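# Place assembled white housing upright on dark belt strip

## Task

Find the white housing that already contains both its circuit board and its motor, and stand it upright on the dark strip of belt lying just behind the white rail. The board and motor must still be seated in it, and the gripper must have released it at the end.

## Robot and tools

Robot: two arms, left_arm and right_arm, each with six joints and a parallel gripper. Everything is reported in one world frame. Its origin sits on the table surface midway between the arms, +x points out across the table, +z points up, and left_arm is mounted on the +y side. The arm names do not correspond to the left or right of any camera image.

Joint order. Every row and every per-joint list in a result uses this order for each arm: shoulder, elbow, waist, wrist pitch, wrist yaw, wrist roll. After those six comes the gripper opening. A full row has 14 numbers: left_arm's 6 joints plus its opening, then right_arm's 6 joints plus its opening. Both arms must always be filled in, even when only one moves.

Row numbers. Each joint value is a scaled offset in [-1, 1]. It is not an absolute angle. A value of 1.0 corresponds to 1.202 rad for the waist, 1.258 for the shoulder, 1.238 for the elbow, 2.073 for wrist pitch, and 2.022 for wrist yaw and for wrist roll. The opening is absolute rather than an offset: +1 is fully open, -1 is closed. Values in between are matched against grip_measured.

Stated joint ranges in rad: waist -2.618 to 3.054, shoulder 0.000 to 3.142, elbow 0.000 to 3.142, wrist pitch and wrist yaw -1.571 to 1.571, wrist roll -2.094 to 2.094. The real limits may differ from these by up to 0.036 rad. If a request goes more than 0.036 rad outward beyond a stated limit, that whole action is rejected for both arms. If a joint is pushed into its real stop, it halts there, and the result may print "joint sent to its limit". The absence of that line does not prove there is more room.

execute_actions(actions). This takes a list of up to 15 actions. Each action is a table of up to 15 rows, and each row runs for one control step of 1/30 s. If a table has fewer than 15 rows, its final row repeats until 15 steps are done. Within an action, every row's offsets are measured from the joint angles at the moment that action began, not from the previous row. For the first action in a call, the reference is the last reported state. If the first action is malformed or breaks the range check, the call does nothing at all. An empty list simply returns the current state and images.

move(target, speed, blocking). target is a single 14-number row. Its offsets are taken from the "Joint positions" in the most recent result that listed them. All joints advance along their paths in proportion, so the gripper tip usually follows a curve. speed is in rad/s for the joint with the farthest to go, from 0.01 to 2, default 0.5. A path lasts between 0.5 and 10 s and is cut off at 10 s. The move does not avoid obstacles or the other arm. Finger commands are applied as soon as the move starts. Faster moves and targets set deeper past a contact produce harder impacts and pushes. With blocking=false, you get a result after 0.5 s while motion continues. Until a result shows that move has ended, you must use wait or stop before sending more actions or moves. The extra "move:" line reports how it ended (done, off_target, moving, held, fault), gives limits=held or limits=none, and names each arm's joint that is furthest from its target. After limits=held, the arm may surge faster than the requested speed.

wait(seconds) takes 0 to 10 s. It lets the scene run with the last commands held, and ends early if a running move finishes. stop() brakes a running move; the arm needs some distance to brake, and the fingers keep moving. zoom_image(camera, region) takes camera cam_high, cam_low, cam_left_wrist or cam_right_wrist, and region [x0, y0, x1, y1] in image pixels, measured from the top-left and at most 504x504. finished_scene(scene) takes the current scene number, ends that scene irreversibly, and reports whether the goal was achieved. Replying without any tool call also ends things.

Motion limits. Each step, a joint's target can lead its measured angle by at most 0.202 rad for the waist, 0.258 for the shoulder, 0.238 for the elbow, 0.573 for wrist pitch, and 0.522 for wrist yaw and roll. Targets are also shrunk so the gripper is never asked to go more than 70 mm from where it is. Large moves therefore take several actions, and you may need to resend what remains. Sending zero offsets can let an arm sag. To hold a posture, send offsets back to the desired angles, then zeros, and correct again if the arm drifts.

Results. Each arm's state gives end_effector_position in metres and end_effector_quat_wxyz. The position is the point between the finger pads, about 1 cm behind the tips, and it becomes less accurate at long reach. The fingers point along gripper +z and close along gripper y. Joint positions and velocities are listed per arm in rad and rad/s, with the finger gap in m at the end (0.094 when fully open). "Joint targets" shows the current drive targets. grip_measured is the opening on the command scale, with an error of about 1 mm per gripper. To hold a part, command roughly 0.03 below grip_measured; a smaller margin gives a gentler grip. Torques are raw drive outputs with offsets and noise. Step readings list joint angles at sampled steps, and HELD marks steps where an arm's command was limited. "joint command not followed" means the clearance check altered some targets. MOTOR HOT appears from 75 °C. At 90 °C, and at 100 °C, OVER-TEMPERATURE FAULT stops an arm, and at 100 °C the arm drops. Avoid holding loads longer than necessary.

Cameras (all 504x504): cam_high and cam_low are fixed overhead and low views, and the two wrist cameras ride on the hands. Calibration is given in OpenCV form and can be slightly off.

Avoid: knocking or placing anything off the table, letting the arms collide or press on each other, dropping the housing or shaking loose its board or motor, slamming or hard pushes. Parts may be tugged briefly by outside disturbances, so grip firmly. The housing must finish upright, released, and resting on the belt strip.

Each tool is called after "Request:" as name(argument=value, ...), one argument or row to a line, values as JSON.

## Session

Request:
execute_actions(
  actions=[],
)

Scene clock: 0.00 s.
left_arm: end_effector_position=(+0.4001, -0.1966, +0.2666) grip_measured=+1.000 end_effector_quat_wxyz=(+0.675, +0.544, +0.489, +0.096) | right_arm: end_effector_position=(+0.5419, -0.4084, +0.2479) grip_measured=+1.000 end_effector_quat_wxyz=(+0.471, +0.516, +0.455, +0.552)
Joint names: [shoulder, elbow, waist, wrist pitch, wrist yaw, wrist roll]
Joint positions: left_arm=[ 2.278  1.899 -1.126  0.306 -0.281  0.96   0.094] | right_arm=[ 1.867  1.054 -0.236  0.871 -0.345  1.732  0.094]
Joint velocities: left_arm=[ 0.002 -0.017  0.007 -0.007  0.081 -0.037  0.   ] | right_arm=[-0.007 -0.002 -0.012  0.007  0.037 -0.007  0.   ]
Joint torques (N m, as the arm reports them, + toward a larger angle): no reading
Joint targets: left_arm=[2.261 1.912 -1.126 0.312 -0.280 0.954] | right_arm=[1.860 1.060 -0.236 0.870 -0.345 1.726]

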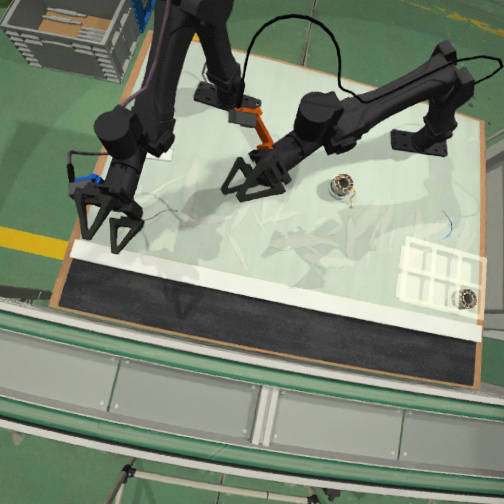

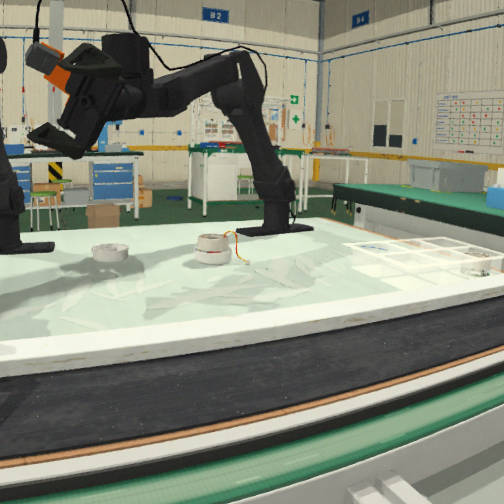

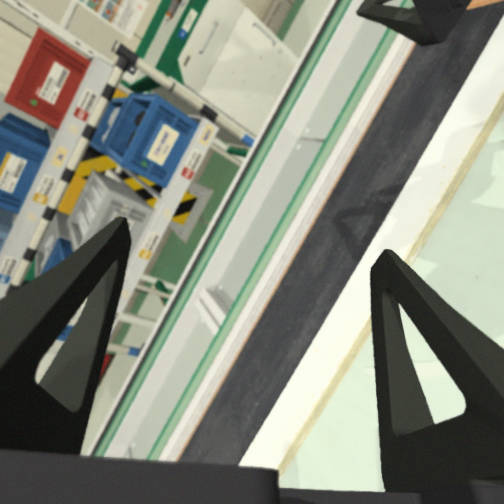

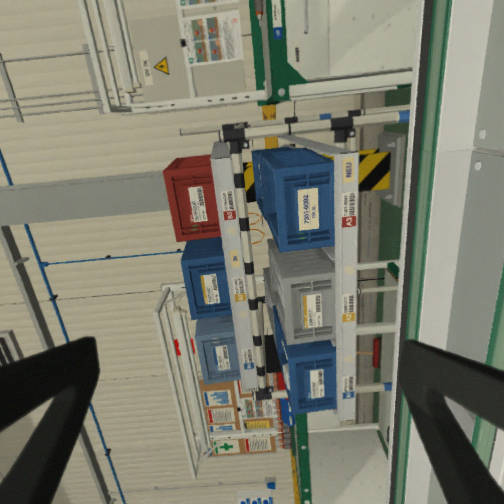

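Request:
move(
  target=[-0.8,-0.65,0.2,-0.55,0.139,-0.475,1,-0.7,-0.3,0,-0.42,0.171,-0.857,1],
  speed=1.2,
)

Request:
zoom_image(
  camera="cam_low",
  region=[160,200,280,290],
)

Scene clock: 18.00 s.
left_arm: end_effector_position=(+0.2226, +0.1169, +0.1769) grip_measured=+1.000 end_effector_quat_wxyz=(+0.262, +0.351, +0.893, -0.099) | right_arm: end_effector_position=(+0.3534, -0.4065, +0.2496) grip_measured=+1.000 end_effector_quat_wxyz=(+0.587, +0.135, +0.793, -0.093)
Joint names: [shoulder, elbow, waist, wrist pitch, wrist yaw, wrist roll]
Joint positions: left_arm=[ 1.292  1.107 -0.894 -0.819 -0.006  0.005  0.094] | right_arm=[ 1.006  0.69  -0.236  0.018 -0.005  0.01   0.094]
Joint velocities: left_arm=[ 0.002  0.002  0.012  0.037 -0.007  0.051  0.   ] | right_arm=[-0.012 -0.007 -0.002 -0.037 -0.007  0.022  0.   ]
Joint torques (N m, as the arm reports them, + toward a larger angle): left_arm=[-5.32  5.31  0.57  1.09  0.08 -0.08] | right_arm=[-4.74  7.79  0.03  1.73  0.03 -0.08]
Joint targets: left_arm=[1.272 1.094 -0.885 -0.834 0.000 -0.001] | right_arm=[0.987 0.682 -0.236 0.000 0.000 -0.001]
move: done; limits=none; left_arm: farthest joint: the shoulder, 0.020 radians from its target (1.007 radians at the start); right_arm: farthest joint: the shoulder, 0.020 radians from its target (0.881 radians at the start)
camera_calibration (this result's frames):
cam_left_wrist: T_world_to_cam=[[-0.562548, -0.824904, 0.055437, 0.216028], [-0.768953, 0.546668, 0.331461, 0.0507816], [-0.303729, 0.143834, -0.941839, 0.335576], [0, 0, 0, 1]] pos_world=[0.262499, 0.102174, 0.287251]
cam_right_wrist: T_world_to_cam=[[-0.354154, -0.93439, 0.0386049, -0.267359], [-0.578435, 0.186429, -0.794139, 0.513133], [0.734838, -0.303578, -0.606509, -0.129551], [0, 0, 0, 1]] pos_world=[0.297327, -0.384809, 0.339247]

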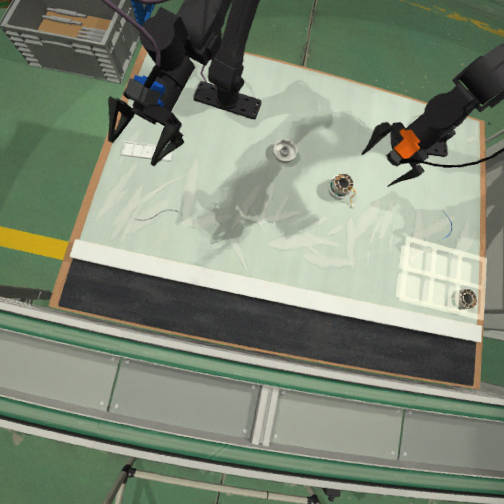

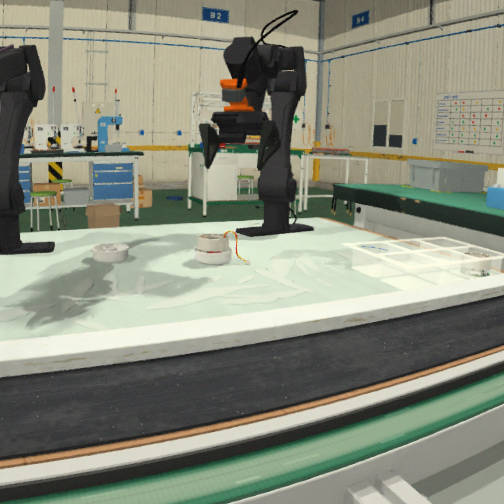

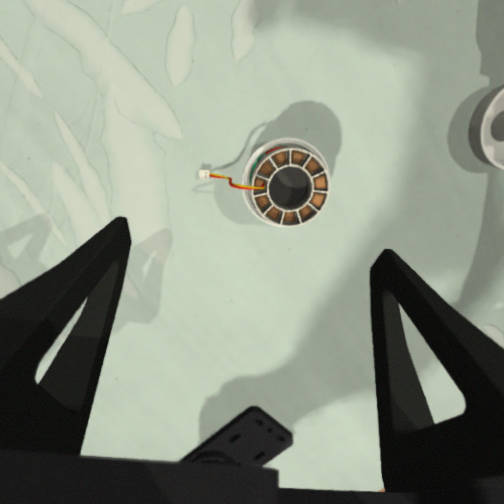

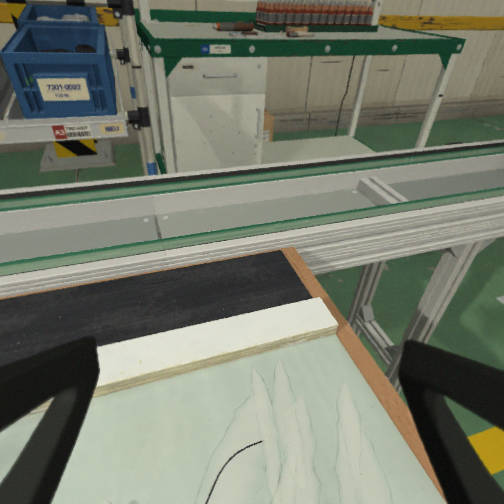

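Region (160, 200, 280, 290) of cam_low's 504x504 image, scaled by 4.200, with more detail than that image has; it fills the top 378 rows of this view, and the rest is white.

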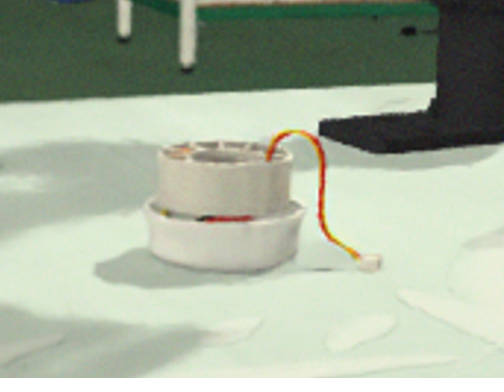

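Request:
move(
  target=[-0.19,-0.509,-0.075,0.258,0,0,1,0,0,0,0,0,0,1],
  speed=0.8,
)

Scene clock: 37.37 s.
left_arm: end_effector_position=(+0.1717, +0.1324, +0.0693) grip_measured=+1.000 end_effector_quat_wxyz=(+0.302, +0.381, +0.864, -0.129) | right_arm: end_effector_position=(+0.3534, -0.4065, +0.2495) grip_measured=+1.000 end_effector_quat_wxyz=(+0.587, +0.135, +0.793, -0.093)
Joint names: [shoulder, elbow, waist, wrist pitch, wrist yaw, wrist roll]
Joint positions: left_arm=[ 1.075  0.484 -0.975 -0.311 -0.006  0.005  0.094] | right_arm=[ 1.006  0.69  -0.236  0.018 -0.005  0.01   0.094]
Joint velocities: left_arm=[0.002 0.007 0.017 0.007 0.022 0.037 0.   ] | right_arm=[-0.002  0.012 -0.002 -0.051 -0.066 -0.022  0.   ]
Joint torques (N m, as the arm reports them, + toward a larger angle): left_arm=[-3.53  5.6  -0.56  1.62  0.02 -0.01] | right_arm=[-3.03  8.55  0.03  1.93 -0.01  0.01]
Joint targets: left_arm=[1.052 0.477 -0.984 -0.284 -0.006 0.005] | right_arm=[1.006 0.690 -0.236 0.018 -0.005 0.010]
move: off_target (left_arm); limits=none; left_arm: farthest joint: the wrist pitch, 0.027 radians from its target (0.535 radians at the start); right_arm: farthest joint: the waist, 0.000 radians from its target (0.000 radians at the start)
camera_calibration (this result's frames):
cam_left_wrist: T_world_to_cam=[[-0.631976, -0.771817, 0.0700352, 0.209996], [-0.741583, 0.628507, 0.234593, 0.0299874], [-0.225081, 0.0963205, -0.969567, 0.211265], [0, 0, 0, 1]] pos_world=[0.202502, 0.122882, 0.183094]
cam_right_wrist: T_world_to_cam=[[-0.354031, -0.934421, 0.0389812, -0.267506], [-0.578835, 0.186188, -0.793904, 0.513029], [0.734583, -0.30363, -0.606792, -0.129444], [0, 0, 0, 1]] pos_world=[0.297341, -0.384786, 0.339178]

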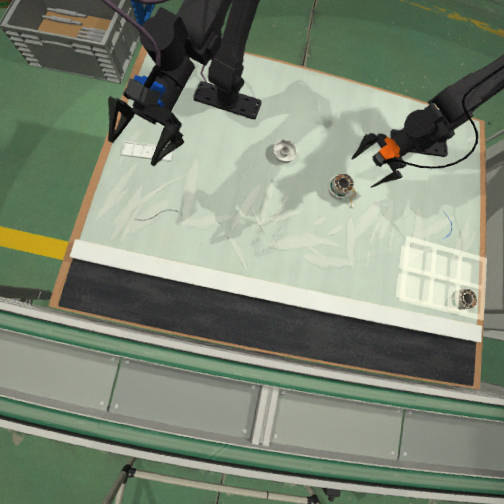

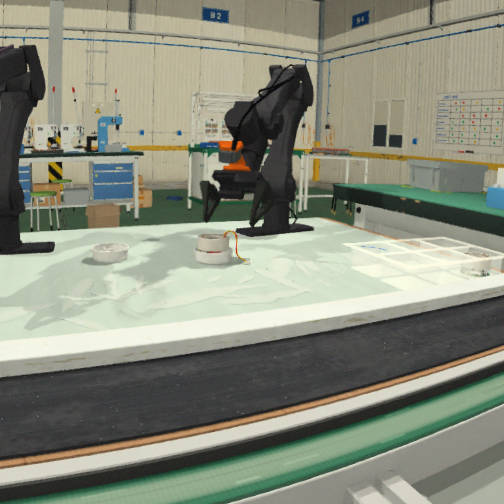

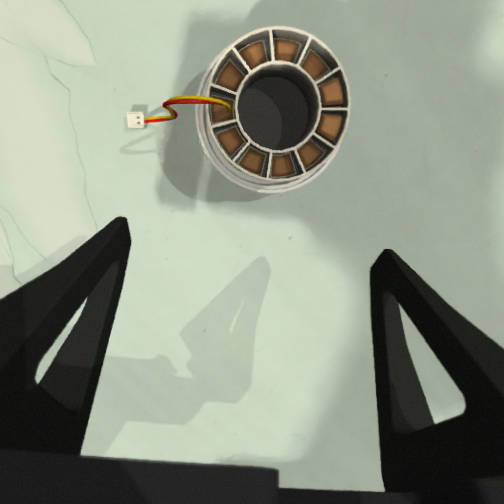

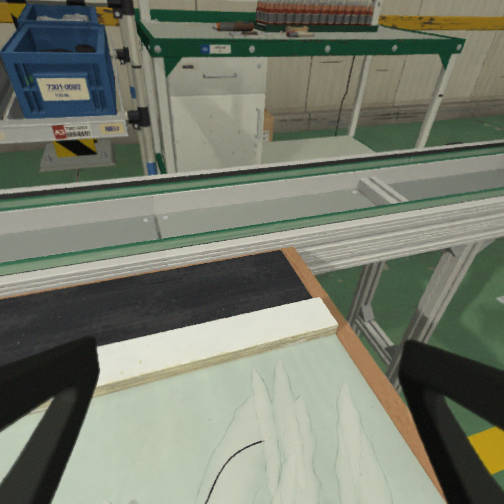

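Request:
move(
  target=[0.189,-0.111,0,0.218,0,0,0.75,0,0,0,0,0,0,1],
)

Request:
move(
  target=[0.155,0.105,0,0.04,0,0,0.75,0,0,0,0,0,0,1],
  speed=0.2,
)

Request:
zoom_image(
  camera="cam_low",
  region=[160,180,280,290],
)

Scene clock: 48.10 s.
left_arm: end_effector_position=(+0.1885, +0.1142, +0.0257) grip_measured=+0.753 end_effector_quat_wxyz=(+0.331, +0.376, +0.854, -0.141) | right_arm: end_effector_position=(+0.3534, -0.4065, +0.2495) grip_measured=+1.000 end_effector_quat_wxyz=(+0.587, +0.135, +0.793, -0.093)
Joint names: [shoulder, elbow, waist, wrist pitch, wrist yaw, wrist roll]
Joint positions: left_arm=[ 1.308  0.361 -0.975  0.114 -0.006  0.005  0.082] | right_arm=[ 1.006  0.69  -0.236  0.018 -0.005  0.01   0.094]
Joint velocities: left_arm=[ 0.007 -0.002 -0.002  0.007 -0.022  0.022 -0.001] | right_arm=[ 0.007  0.002 -0.012  0.037  0.051  0.081  0.   ]
Joint torques (N m, as the arm reports them, + toward a larger angle): left_arm=[-2.61  4.31  0.    1.74  0.   -0.01] | right_arm=[-3.03  8.55  0.03  1.93  0.    0.  ]
Joint targets: left_arm=[1.313 0.347 -0.975 0.141 -0.006 0.005] | right_arm=[1.006 0.690 -0.236 0.018 -0.005 0.010]
move: off_target (left_arm); limits=none; left_arm: farthest joint: the wrist pitch, 0.027 radians from its target (0.451 radians at the start); right_arm: farthest joint: the waist, 0.000 radians from its target (0.000 radians at the start)
camera_calibration (this result's frames):
cam_left_wrist: T_world_to_cam=[[-0.635412, -0.768083, 0.079373, 0.209564], [-0.750856, 0.638584, 0.168601, 0.0664556], [-0.180186, 0.0475335, -0.982483, 0.171889], [0, 0, 0, 1]] pos_world=[0.21403, 0.110354, 0.14104]
cam_right_wrist: T_world_to_cam=[[-0.354031, -0.934421, 0.0389812, -0.267506], [-0.578835, 0.186188, -0.793904, 0.513029], [0.734583, -0.30363, -0.606792, -0.129444], [0, 0, 0, 1]] pos_world=[0.297341, -0.384786, 0.339178]

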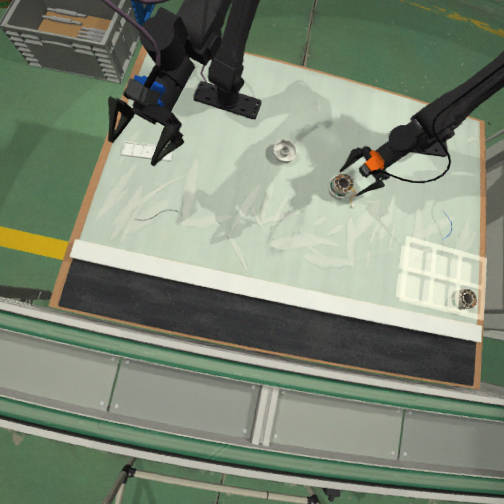

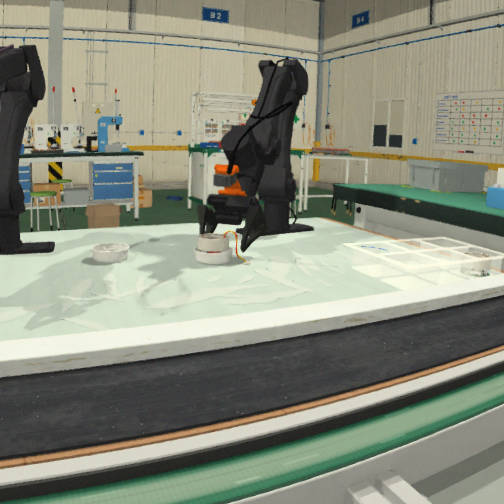

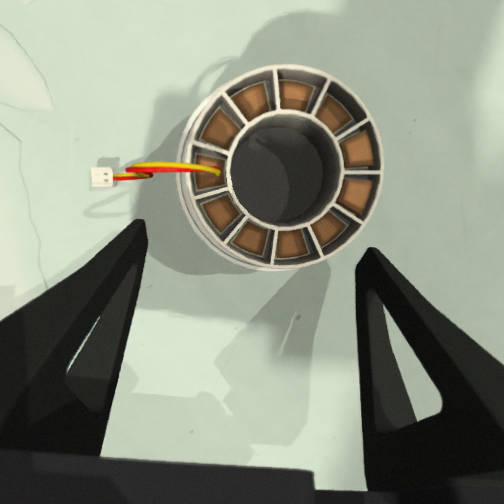

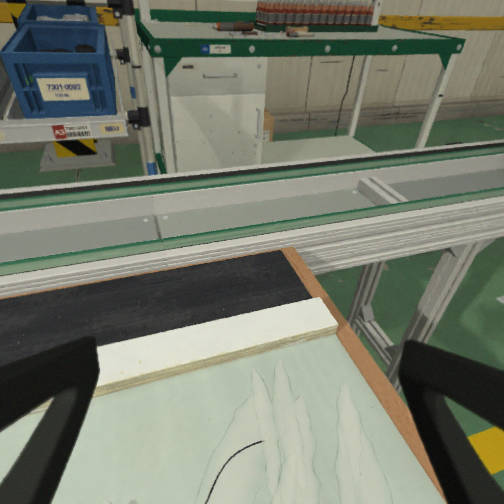

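Scene clock: 49.43 s.
left_arm: end_effector_position=(+0.2071, +0.0936, +0.0127) grip_measured=+0.752 end_effector_quat_wxyz=(+0.319, +0.377, +0.859, -0.137) | right_arm: end_effector_position=(+0.3534, -0.4065, +0.2495) grip_measured=+1.000 end_effector_quat_wxyz=(+0.587, +0.135, +0.793, -0.093)
Joint names: [shoulder, elbow, waist, wrist pitch, wrist yaw, wrist roll]
Joint positions: left_arm=[ 1.495  0.458 -0.975  0.175 -0.005  0.003  0.082] | right_arm=[ 1.006  0.69  -0.236  0.018 -0.005  0.01   0.094]
Joint velocities: left_arm=[ 0.002 -0.017 -0.007 -0.022 -0.051  0.007 -0.001] | right_arm=[ 0.007 -0.007 -0.002  0.051 -0.022 -0.007  0.   ]
Joint torques (N m, as the arm reports them, + toward a larger angle): left_arm=[-3.69  7.3   0.03  1.63  0.    0.  ] | right_arm=[-3.03  8.55  0.03  1.93  0.    0.  ]
Joint targets: left_arm=[1.503 0.491 -0.975 0.197 -0.006 0.005] | right_arm=[1.006 0.690 -0.236 0.018 -0.005 0.010]
move: off_target (left_arm); limits=none; left_arm: farthest joint: the elbow, 0.033 radians from its target (0.130 radians at the start); right_arm: farthest joint: the waist, 0.000 radians from its target (0.000 radians at the start)
camera_calibration (this result's frames):
cam_left_wrist: T_world_to_cam=[[-0.633489, -0.769878, 0.0773206, 0.206449], [-0.747313, 0.63468, 0.196735, 0.0949785], [-0.200536, 0.0668469, -0.977403, 0.165849], [0, 0, 0, 1]] pos_world=[0.23502, 0.0875728, 0.127453]
cam_right_wrist: T_world_to_cam=[[-0.354031, -0.934421, 0.0389812, -0.267506], [-0.578835, 0.186188, -0.793904, 0.513029], [0.734583, -0.30363, -0.606792, -0.129444], [0, 0, 0, 1]] pos_world=[0.297341, -0.384786, 0.339178]

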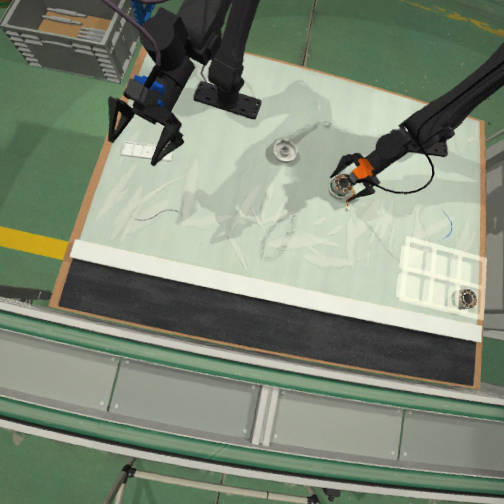

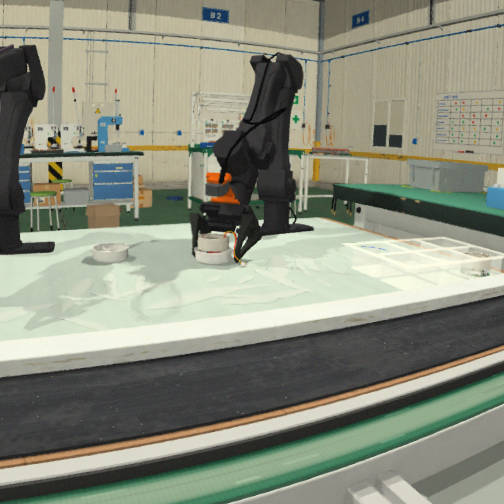

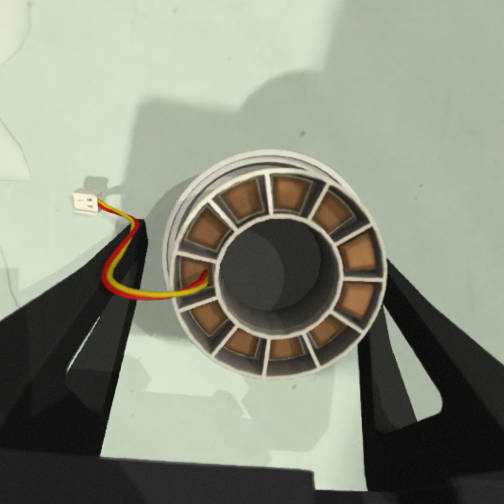

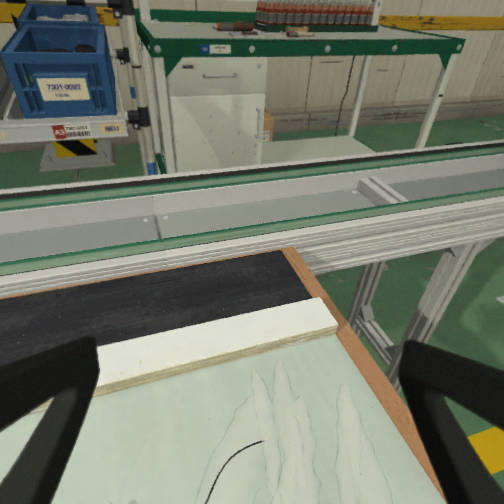

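Region (160, 180, 280, 290) of cam_low's 504x504 image, scaled by 4.200, with more detail than that image has; it fills the top 462 rows of this view, and the rest is white.

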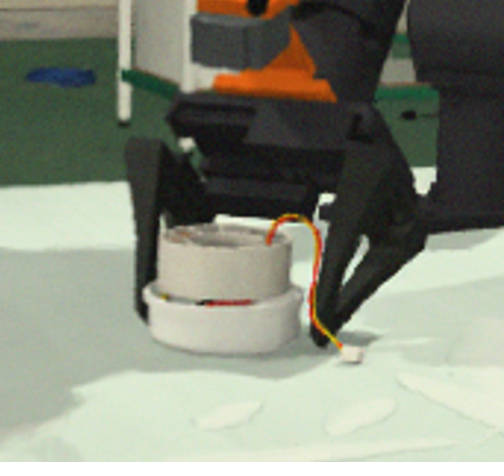

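Request:
execute_actions(
  actions=[
    [[0.006,0.027,-0.025,0.01,0,0,0.6,0,0,0,0,0,0,1]],
    [[0.062,0.071,0,0.02,0,0,0.6,0,0,0,0,0,0,1]],
    [[0,0.02,0,0.01,0,0,0.36,0,0,0,0,0,0,1]],
    [[0,0.02,0,0.01,0,0,0.3,0,0,0,0,0,0,1]],
  ],
)

Request:
zoom_image(
  camera="cam_low",
  region=[160,180,280,290],
)

Scene clock: 55.90 s.
left_arm: end_effector_position=(+0.2141, +0.0750, +0.0128) grip_measured=+0.386 end_effector_quat_wxyz=(+0.322, +0.386, +0.853, -0.142) | right_arm: end_effector_position=(+0.3534, -0.4065, +0.2495) grip_measured=+1.000 end_effector_quat_wxyz=(+0.587, +0.135, +0.793, -0.093)
Joint names: [shoulder, elbow, waist, wrist pitch, wrist yaw, wrist roll]
Joint positions: left_arm=[ 1.567  0.517 -0.996  0.199 -0.005  0.003  0.065] | right_arm=[ 1.006  0.69  -0.236  0.018 -0.005  0.01   0.094]
Joint velocities: left_arm=[-0.012 -0.007  0.007  0.095 -0.081 -0.022  0.   ] | right_arm=[-0.007 -0.007 -0.017  0.037 -0.022  0.007  0.   ]
Joint torques (N m, as the arm reports them, + toward a larger angle): left_arm=[-5.04  6.61  0.02  1.63  0.01 -0.02] | right_arm=[-3.02  8.55  0.03  1.93 -0.01  0.  ]
Joint targets: left_arm=[1.567 0.541 -0.996 0.220 -0.005 0.003] | right_arm=[1.006 0.690 -0.236 0.018 -0.005 0.010]
Step readings (joint positions; steps 1 to 15: 1st action; 16 to 30: 2nd action; 31 to 45: 3rd action; 46 to 60: 4th action):
0: left_arm=[1.495 0.458 -0.975 0.175 -0.005 0.003] | right_arm=[1.006 0.690 -0.236 0.018 -0.005 0.010]
1: left_arm=[1.495 0.458 -0.978 0.175 -0.006 0.003] | right_arm=[1.006 0.690 -0.236 0.018 -0.005 0.010]
2: left_arm=[1.495 0.458 -0.983 0.175 -0.006 0.003] | right_arm=[1.006 0.690 -0.236 0.018 -0.005 0.010]
4: left_arm=[1.495 0.458 -0.994 0.175 -0.006 0.003] | right_arm=[1.006 0.690 -0.236 0.018 -0.005 0.010]
8: left_arm=[1.495 0.458 -0.996 0.175 -0.006 0.003] | right_arm=[1.006 0.690 -0.236 0.018 -0.005 0.010]
15: left_arm=[1.495 0.458 -0.996 0.175 -0.006 0.003] | right_arm=[1.006 0.690 -0.236 0.018 -0.005 0.010]
16: left_arm=[1.503 0.464 -0.996 0.176 -0.005 0.003] | right_arm=[1.006 0.690 -0.236 0.018 -0.005 0.010]
17: left_arm=[1.521 0.480 -0.996 0.179 -0.004 0.003] | right_arm=[1.006 0.690 -0.236 0.018 -0.005 0.010]
19: left_arm=[1.556 0.509 -0.996 0.191 -0.004 0.003] | right_arm=[1.006 0.690 -0.236 0.018 -0.005 0.010]
23: left_arm=[1.567 0.517 -0.996 0.199 -0.004 0.003] | right_arm=[1.006 0.690 -0.236 0.018 -0.005 0.010]
30: left_arm=[1.567 0.517 -0.996 0.199 -0.004 0.003] | right_arm=[1.006 0.690 -0.236 0.018 -0.005 0.010]
31: left_arm=[1.567 0.517 -0.996 0.199 -0.006 0.003] | right_arm=[1.006 0.690 -0.236 0.018 -0.005 0.010]
32: left_arm=[1.567 0.517 -0.996 0.199 -0.005 0.003] | right_arm=[1.006 0.690 -0.236 0.018 -0.005 0.010]
34: left_arm=[1.567 0.517 -0.996 0.199 -0.005 0.003] | right_arm=[1.006 0.690 -0.236 0.018 -0.005 0.010]
38: left_arm=[1.567 0.517 -0.996 0.199 -0.005 0.003] | right_arm=[1.006 0.690 -0.236 0.018 -0.005 0.010]
45: left_arm=[1.567 0.517 -0.996 0.199 -0.005 0.003] | right_arm=[1.006 0.690 -0.236 0.018 -0.005 0.010]
46: left_arm=[1.567 0.517 -0.996 0.199 -0.005 0.003] | right_arm=[1.006 0.690 -0.236 0.018 -0.005 0.010]
47: left_arm=[1.567 0.517 -0.996 0.199 -0.005 0.003] | right_arm=[1.006 0.690 -0.236 0.018 -0.005 0.010]
49: left_arm=[1.567 0.517 -0.996 0.199 -0.005 0.003] | right_arm=[1.006 0.690 -0.236 0.018 -0.005 0.010]
53: left_arm=[1.567 0.517 -0.996 0.199 -0.005 0.003] | right_arm=[1.006 0.690 -0.236 0.018 -0.005 0.010]
60: Joint positions above
camera_calibration (this result's frames):
cam_left_wrist: T_world_to_cam=[[-0.649802, -0.755989, 0.0789816, 0.198942], [-0.735291, 0.65152, 0.186731, 0.108343], [-0.192625, 0.0632635, -0.979231, 0.167194], [0, 0, 0, 1]] pos_world=[0.241143, 0.0692331, 0.127777]
cam_right_wrist: T_world_to_cam=[[-0.354031, -0.934421, 0.0389812, -0.267506], [-0.578835, 0.186188, -0.793904, 0.513029], [0.734583, -0.30363, -0.606792, -0.129444], [0, 0, 0, 1]] pos_world=[0.297341, -0.384786, 0.339178]

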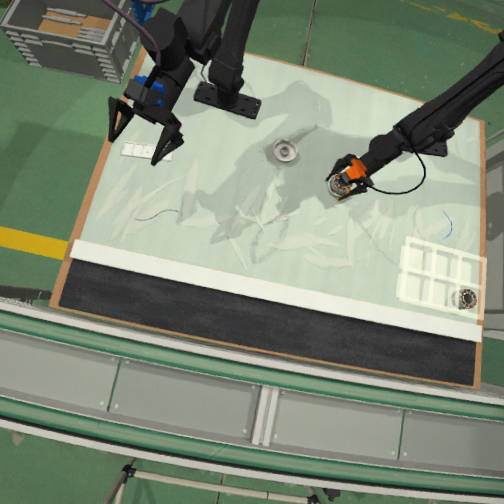

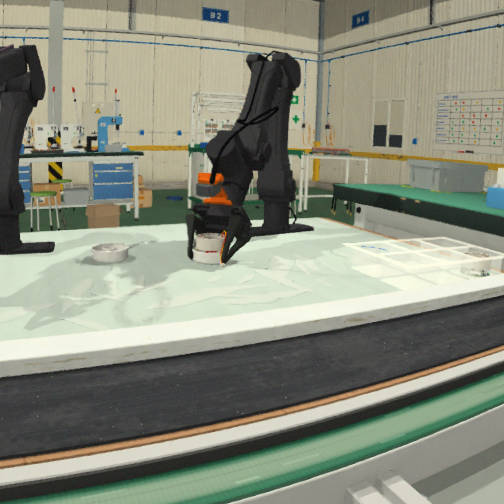

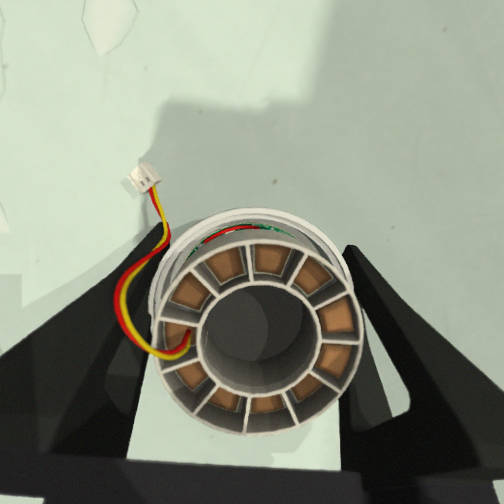

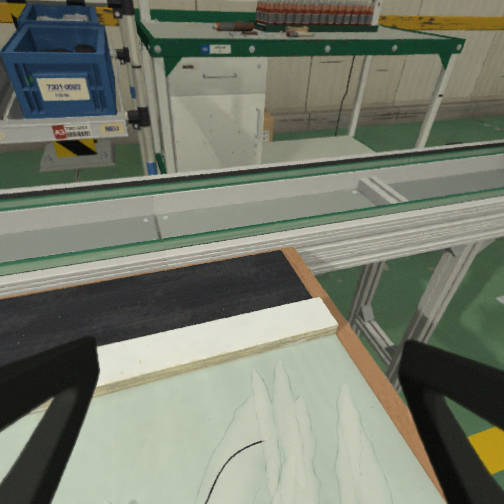

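Region (160, 180, 280, 290) of cam_low's 504x504 image, scaled by 4.200, with more detail than that image has; it fills the top 462 rows of this view, and the rest is white.

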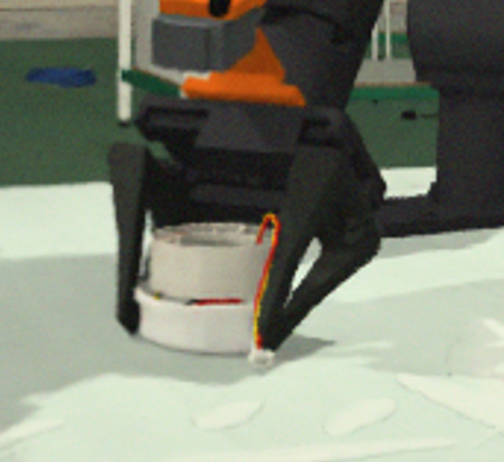

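Request:
move(
  target=[0,0.43,0,-0.245,0,0,0.33,0,0,0,0,0,0,1],
  speed=0.4,
)

Request:
move(
  target=[0.7,1,0.66,-0.16,0,0,0.33,0,0,0,0,0,0,1],
)

Scene clock: 62.67 s.
left_arm: end_effector_position=(+0.2550, +0.0285, +0.1136) grip_measured=+0.386 end_effector_quat_wxyz=(+0.313, +0.387, +0.856, -0.138) | right_arm: end_effector_position=(+0.3534, -0.4065, +0.2495) grip_measured=+1.000 end_effector_quat_wxyz=(+0.587, +0.135, +0.793, -0.093)
Joint names: [shoulder, elbow, waist, wrist pitch, wrist yaw, wrist roll]
Joint positions: left_arm=[ 1.567  1.01  -0.996 -0.315 -0.005  0.003  0.065] | right_arm=[ 1.006  0.69  -0.236  0.018 -0.005  0.01   0.094]
Joint velocities: left_arm=[-0.002 -0.007  0.002 -0.022 -0.066  0.051 -0.   ] | right_arm=[-0.012 -0.012 -0.007 -0.037 -0.051 -0.037  0.   ]
Joint torques (N m, as the arm reports them, + toward a larger angle): left_arm=[-6.45  8.9   0.04  1.45  0.01  0.  ] | right_arm=[-3.02  8.54  0.03  1.93 -0.01 -0.01]
Joint targets: left_arm=[1.567 1.049 -0.996 -0.309 -0.005 0.003] | right_arm=[1.006 0.690 -0.236 0.018 -0.005 0.010]
move: off_target (left_arm); limits=none; left_arm: farthest joint: the elbow, 0.040 radians from its target (0.533 radians at the start); right_arm: farthest joint: the waist, 0.000 radians from its target (0.000 radians at the start)
camera_calibration (this result's frames):
cam_left_wrist: T_world_to_cam=[[-0.648745, -0.757187, 0.0761423, 0.182585], [-0.73261, 0.64848, 0.206775, 0.147032], [-0.205944, 0.0783613, -0.975421, 0.27923], [0, 0, 0, 1]] pos_world=[0.283674, 0.0210227, 0.228062]
cam_right_wrist: T_world_to_cam=[[-0.354031, -0.934421, 0.0389812, -0.267506], [-0.578835, 0.186188, -0.793904, 0.513029], [0.734583, -0.30363, -0.606792, -0.129444], [0, 0, 0, 1]] pos_world=[0.297341, -0.384786, 0.339178]

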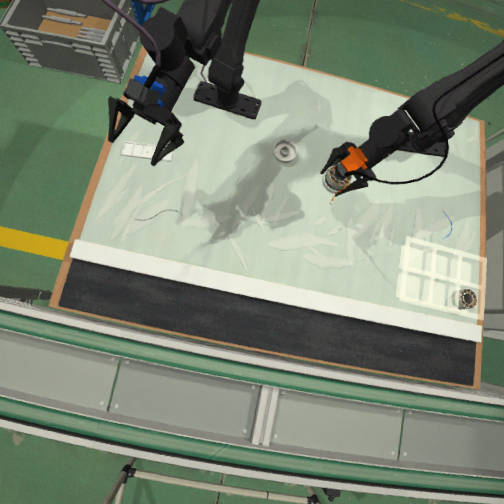

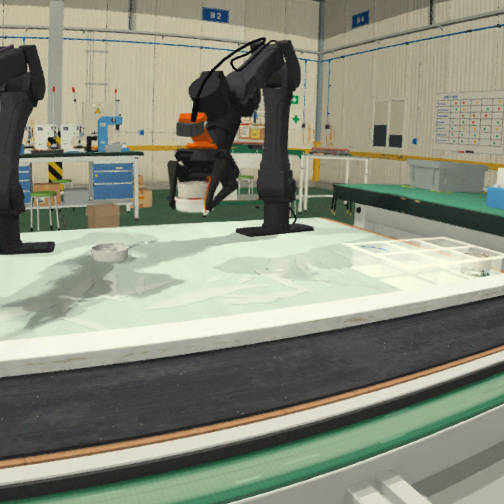

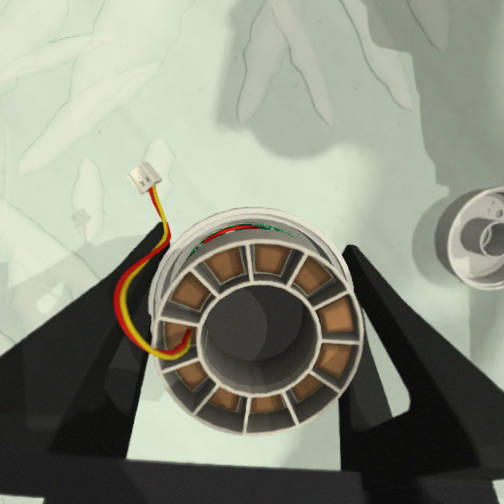

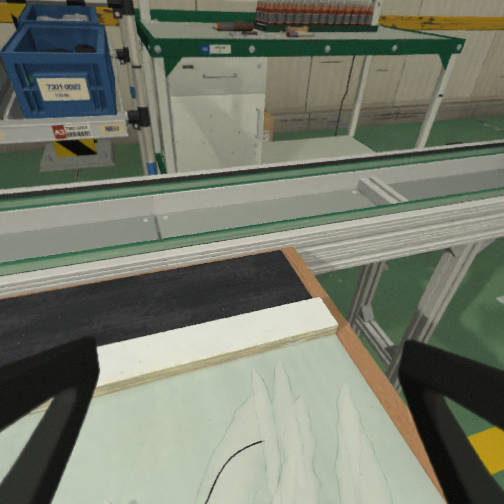

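Scene clock: 65.70 s.
left_arm: end_effector_position=(+0.6051, +0.3130, +0.0789) grip_measured=+0.386 end_effector_quat_wxyz=(+0.320, +0.023, +0.947, -0.004) | right_arm: end_effector_position=(+0.3534, -0.4065, +0.2495) grip_measured=+1.000 end_effector_quat_wxyz=(+0.587, +0.135, +0.793, -0.093)
Joint names: [shoulder, elbow, waist, wrist pitch, wrist yaw, wrist roll]
Joint positions: left_arm=[ 2.467  2.198 -0.196 -0.651 -0.006  0.003  0.065] | right_arm=[ 1.006  0.69  -0.236  0.018 -0.005  0.01   0.094]
Joint velocities: left_arm=[ 0.007  0.002 -0.017 -0.022 -0.037 -0.007 -0.002] | right_arm=[-0.007  0.002 -0.002 -0.022 -0.066 -0.037  0.   ]
Joint torques (N m, as the arm reports them, + toward a larger angle): left_arm=[-15.5    9.75  -0.48   1.37   0.03  -0.01] | right_arm=[-3.03  8.55  0.02  1.93  0.    0.  ]
Joint targets: left_arm=[2.448 2.248 -0.203 -0.646 -0.005 0.003] | right_arm=[1.006 0.690 -0.236 0.018 -0.005 0.010]
move: off_target (left_arm); limits=none; left_arm: farthest joint: the elbow, 0.050 radians from its target (1.238 radians at the start); right_arm: farthest joint: the waist, 0.000 radians from its target (0.000 radians at the start)
camera_calibration (this result's frames):
cam_left_wrist: T_world_to_cam=[[0.0954726, -0.993082, 0.0683581, 0.251892], [-0.9648, -0.0754113, 0.251942, 0.589703], [-0.245044, -0.0900055, -0.965325, 0.370736], [0, 0, 0, 1]] pos_world=[0.635743, 0.327988, 0.192091]
cam_right_wrist: T_world_to_cam=[[-0.354031, -0.934421, 0.0389812, -0.267506], [-0.578835, 0.186188, -0.793904, 0.513029], [0.734583, -0.30363, -0.606792, -0.129444], [0, 0, 0, 1]] pos_world=[0.297341, -0.384786, 0.339178]

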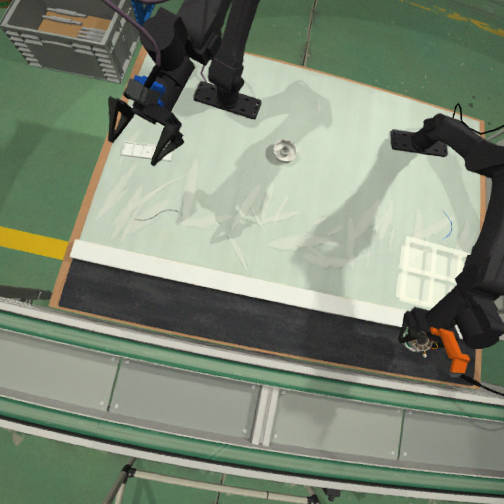

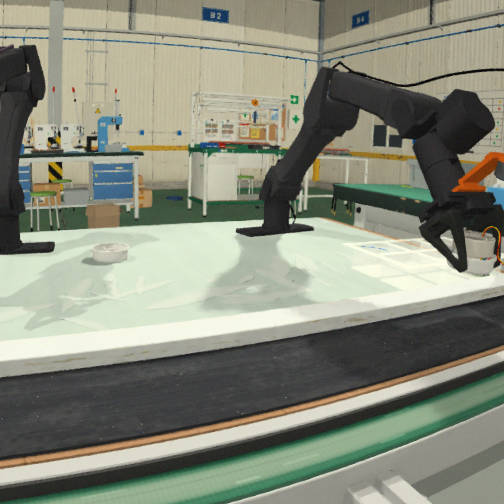

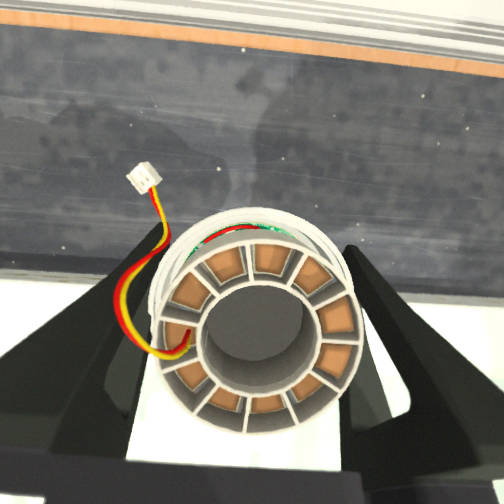

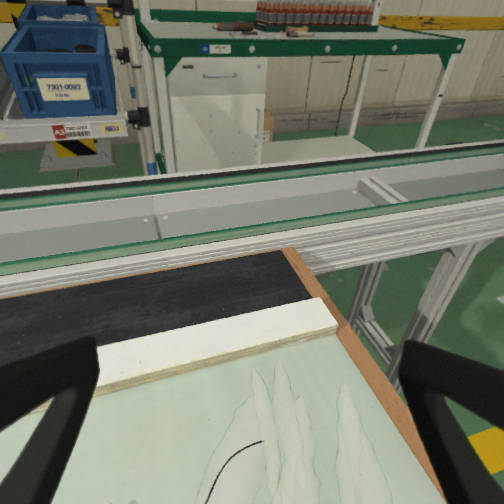

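Request:
move(
  target=[0.105,0.147,0,0.058,0,0,0.33,0,0,0,0,0,0,1],
  speed=0.2,
)

Request:
move(
  target=[0.02,0.035,0,0.036,0,0,0.33,0,0,0,0,0,0,1],
  speed=0.07,
)

Scene clock: 71.60 s.
left_arm: end_effector_position=(+0.6384, +0.3114, +0.0515) grip_measured=+0.386 end_effector_quat_wxyz=(+0.347, +0.023, +0.938, -0.005) | right_arm: end_effector_position=(+0.3534, -0.4065, +0.2495) grip_measured=+1.000 end_effector_quat_wxyz=(+0.587, +0.135, +0.793, -0.093)
Joint names: [shoulder, elbow, waist, wrist pitch, wrist yaw, wrist roll]
Joint positions: left_arm=[ 2.617  2.334 -0.196 -0.579 -0.006  0.003  0.065] | right_arm=[ 1.006  0.69  -0.236  0.018 -0.005  0.01   0.094]
Joint velocities: left_arm=[ 0.012  0.002  0.002 -0.007  0.022 -0.007 -0.001] | right_arm=[-0.022 -0.017  0.007 -0.007  0.051  0.007  0.   ]
Joint torques (N m, as the arm reports them, + toward a larger angle): left_arm=[-16.29   9.57   0.04   1.85   0.    -0.02] | right_arm=[-3.02  8.55  0.03  1.93 -0.01  0.  ]
Joint targets: left_arm=[2.599 2.380 -0.196 -0.531 -0.006 0.003] | right_arm=[1.006 0.690 -0.236 0.018 -0.005 0.010]
move: off_target (left_arm); limits=none; left_arm: farthest joint: the wrist pitch, 0.048 radians from its target (0.121 radians at the start); right_arm: farthest joint: the waist, 0.000 radians from its target (0.000 radians at the start)
camera_calibration (this result's frames):
cam_left_wrist: T_world_to_cam=[[0.0913048, -0.992882, 0.0764752, 0.251171], [-0.977697, -0.0747924, 0.196252, 0.639564], [-0.189135, -0.0926883, -0.977567, 0.318106], [0, 0, 0, 1]] pos_world=[0.662532, 0.326703, 0.166246]
cam_right_wrist: T_world_to_cam=[[-0.354031, -0.934421, 0.0389812, -0.267506], [-0.578835, 0.186188, -0.793904, 0.513029], [0.734583, -0.30363, -0.606792, -0.129444], [0, 0, 0, 1]] pos_world=[0.297341, -0.384786, 0.339178]

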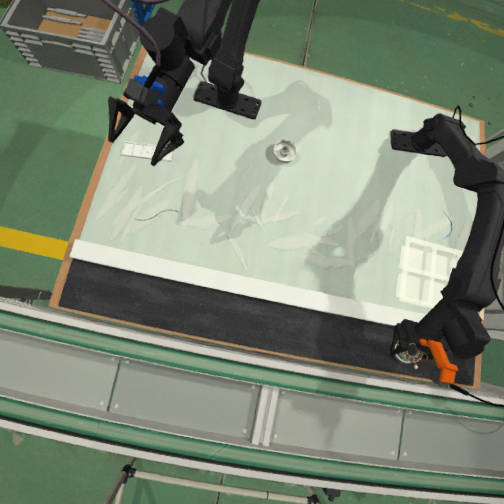

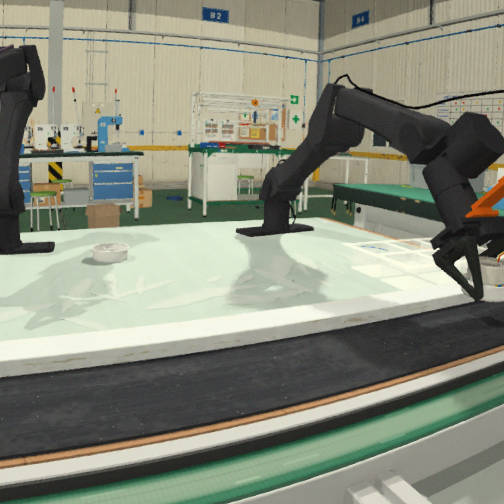

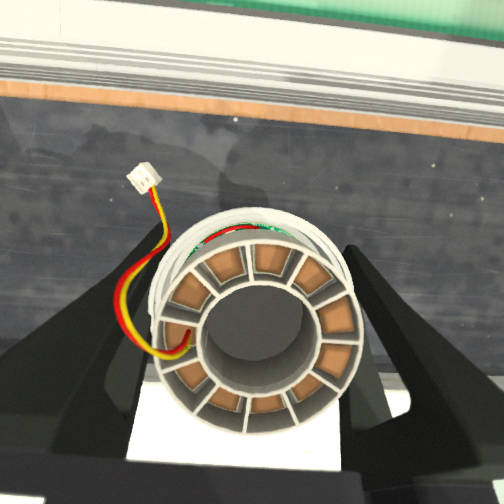

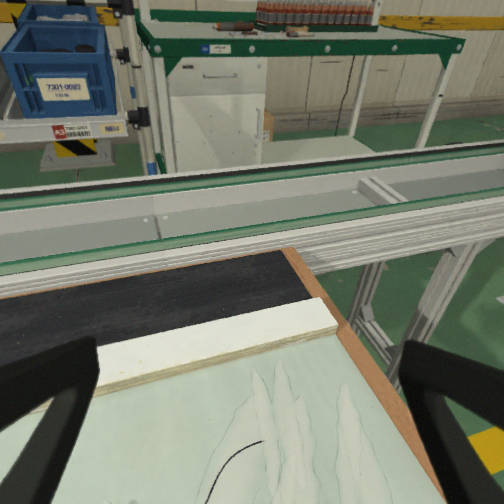

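Scene clock: 73.07 s.
left_arm: end_effector_position=(+0.6399, +0.3114, +0.0277) grip_measured=+0.386 end_effector_quat_wxyz=(+0.339, +0.023, +0.941, -0.005) | right_arm: end_effector_position=(+0.3534, -0.4065, +0.2495) grip_measured=+1.000 end_effector_quat_wxyz=(+0.587, +0.135, +0.793, -0.093)
Joint names: [shoulder, elbow, waist, wrist pitch, wrist yaw, wrist roll]
Joint positions: left_arm=[ 2.66   2.334 -0.196 -0.553 -0.006  0.003  0.065] | right_arm=[ 1.006  0.69  -0.236  0.018 -0.005  0.01   0.094]
Joint velocities: left_arm=[-0.002 -0.002 -0.002  0.007 -0.081  0.095 -0.   ] | right_arm=[ 0.002 -0.012 -0.007 -0.037  0.007 -0.007  0.   ]
Joint torques (N m, as the arm reports them, + toward a larger angle): left_arm=[-16.55   9.42   0.01   1.81   0.01  -0.01] | right_arm=[-3.03  8.55  0.01  1.93 -0.01  0.  ]
Joint targets: left_arm=[2.642 2.378 -0.196 -0.505 -0.006 0.003] | right_arm=[1.006 0.690 -0.236 0.018 -0.005 0.010]
move: off_target (left_arm); limits=none; left_arm: farthest joint: the wrist pitch, 0.049 radians from its target (0.075 radians at the start); right_arm: farthest joint: the waist, 0.000 radians from its target (0.000 radians at the start)
camera_calibration (this result's frames):
cam_left_wrist: T_world_to_cam=[[0.0926238, -0.992945, 0.0740281, 0.252029], [-0.974108, -0.0749646, 0.213295, 0.642973], [-0.20624, -0.0918675, -0.974179, 0.305699], [0, 0, 0, 1]] pos_world=[0.666028, 0.326535, 0.142006]
cam_right_wrist: T_world_to_cam=[[-0.354031, -0.934421, 0.0389812, -0.267506], [-0.578835, 0.186188, -0.793904, 0.513029], [0.734583, -0.30363, -0.606792, -0.129444], [0, 0, 0, 1]] pos_world=[0.297341, -0.384786, 0.339178]

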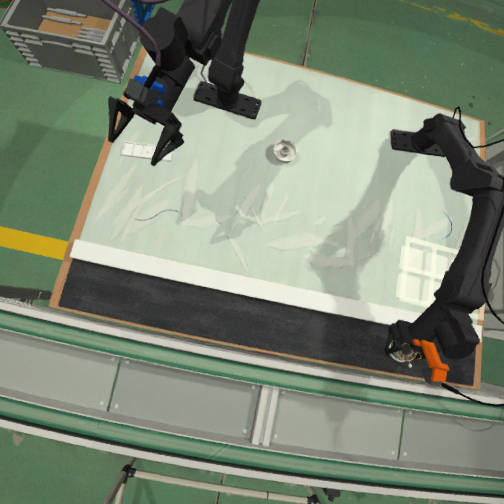

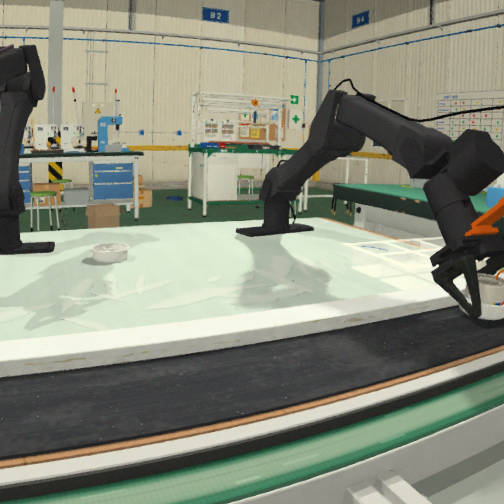

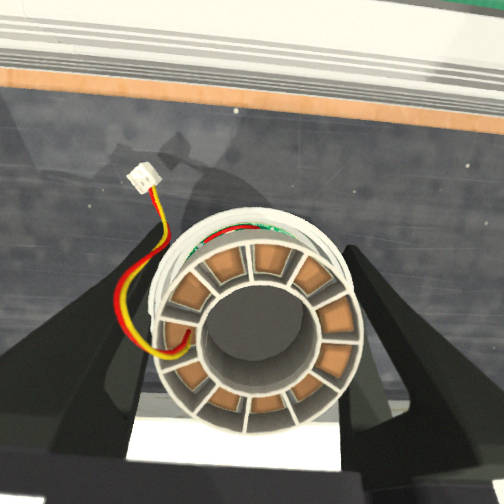

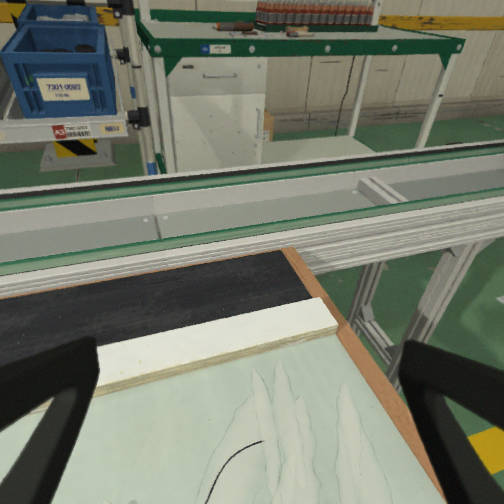

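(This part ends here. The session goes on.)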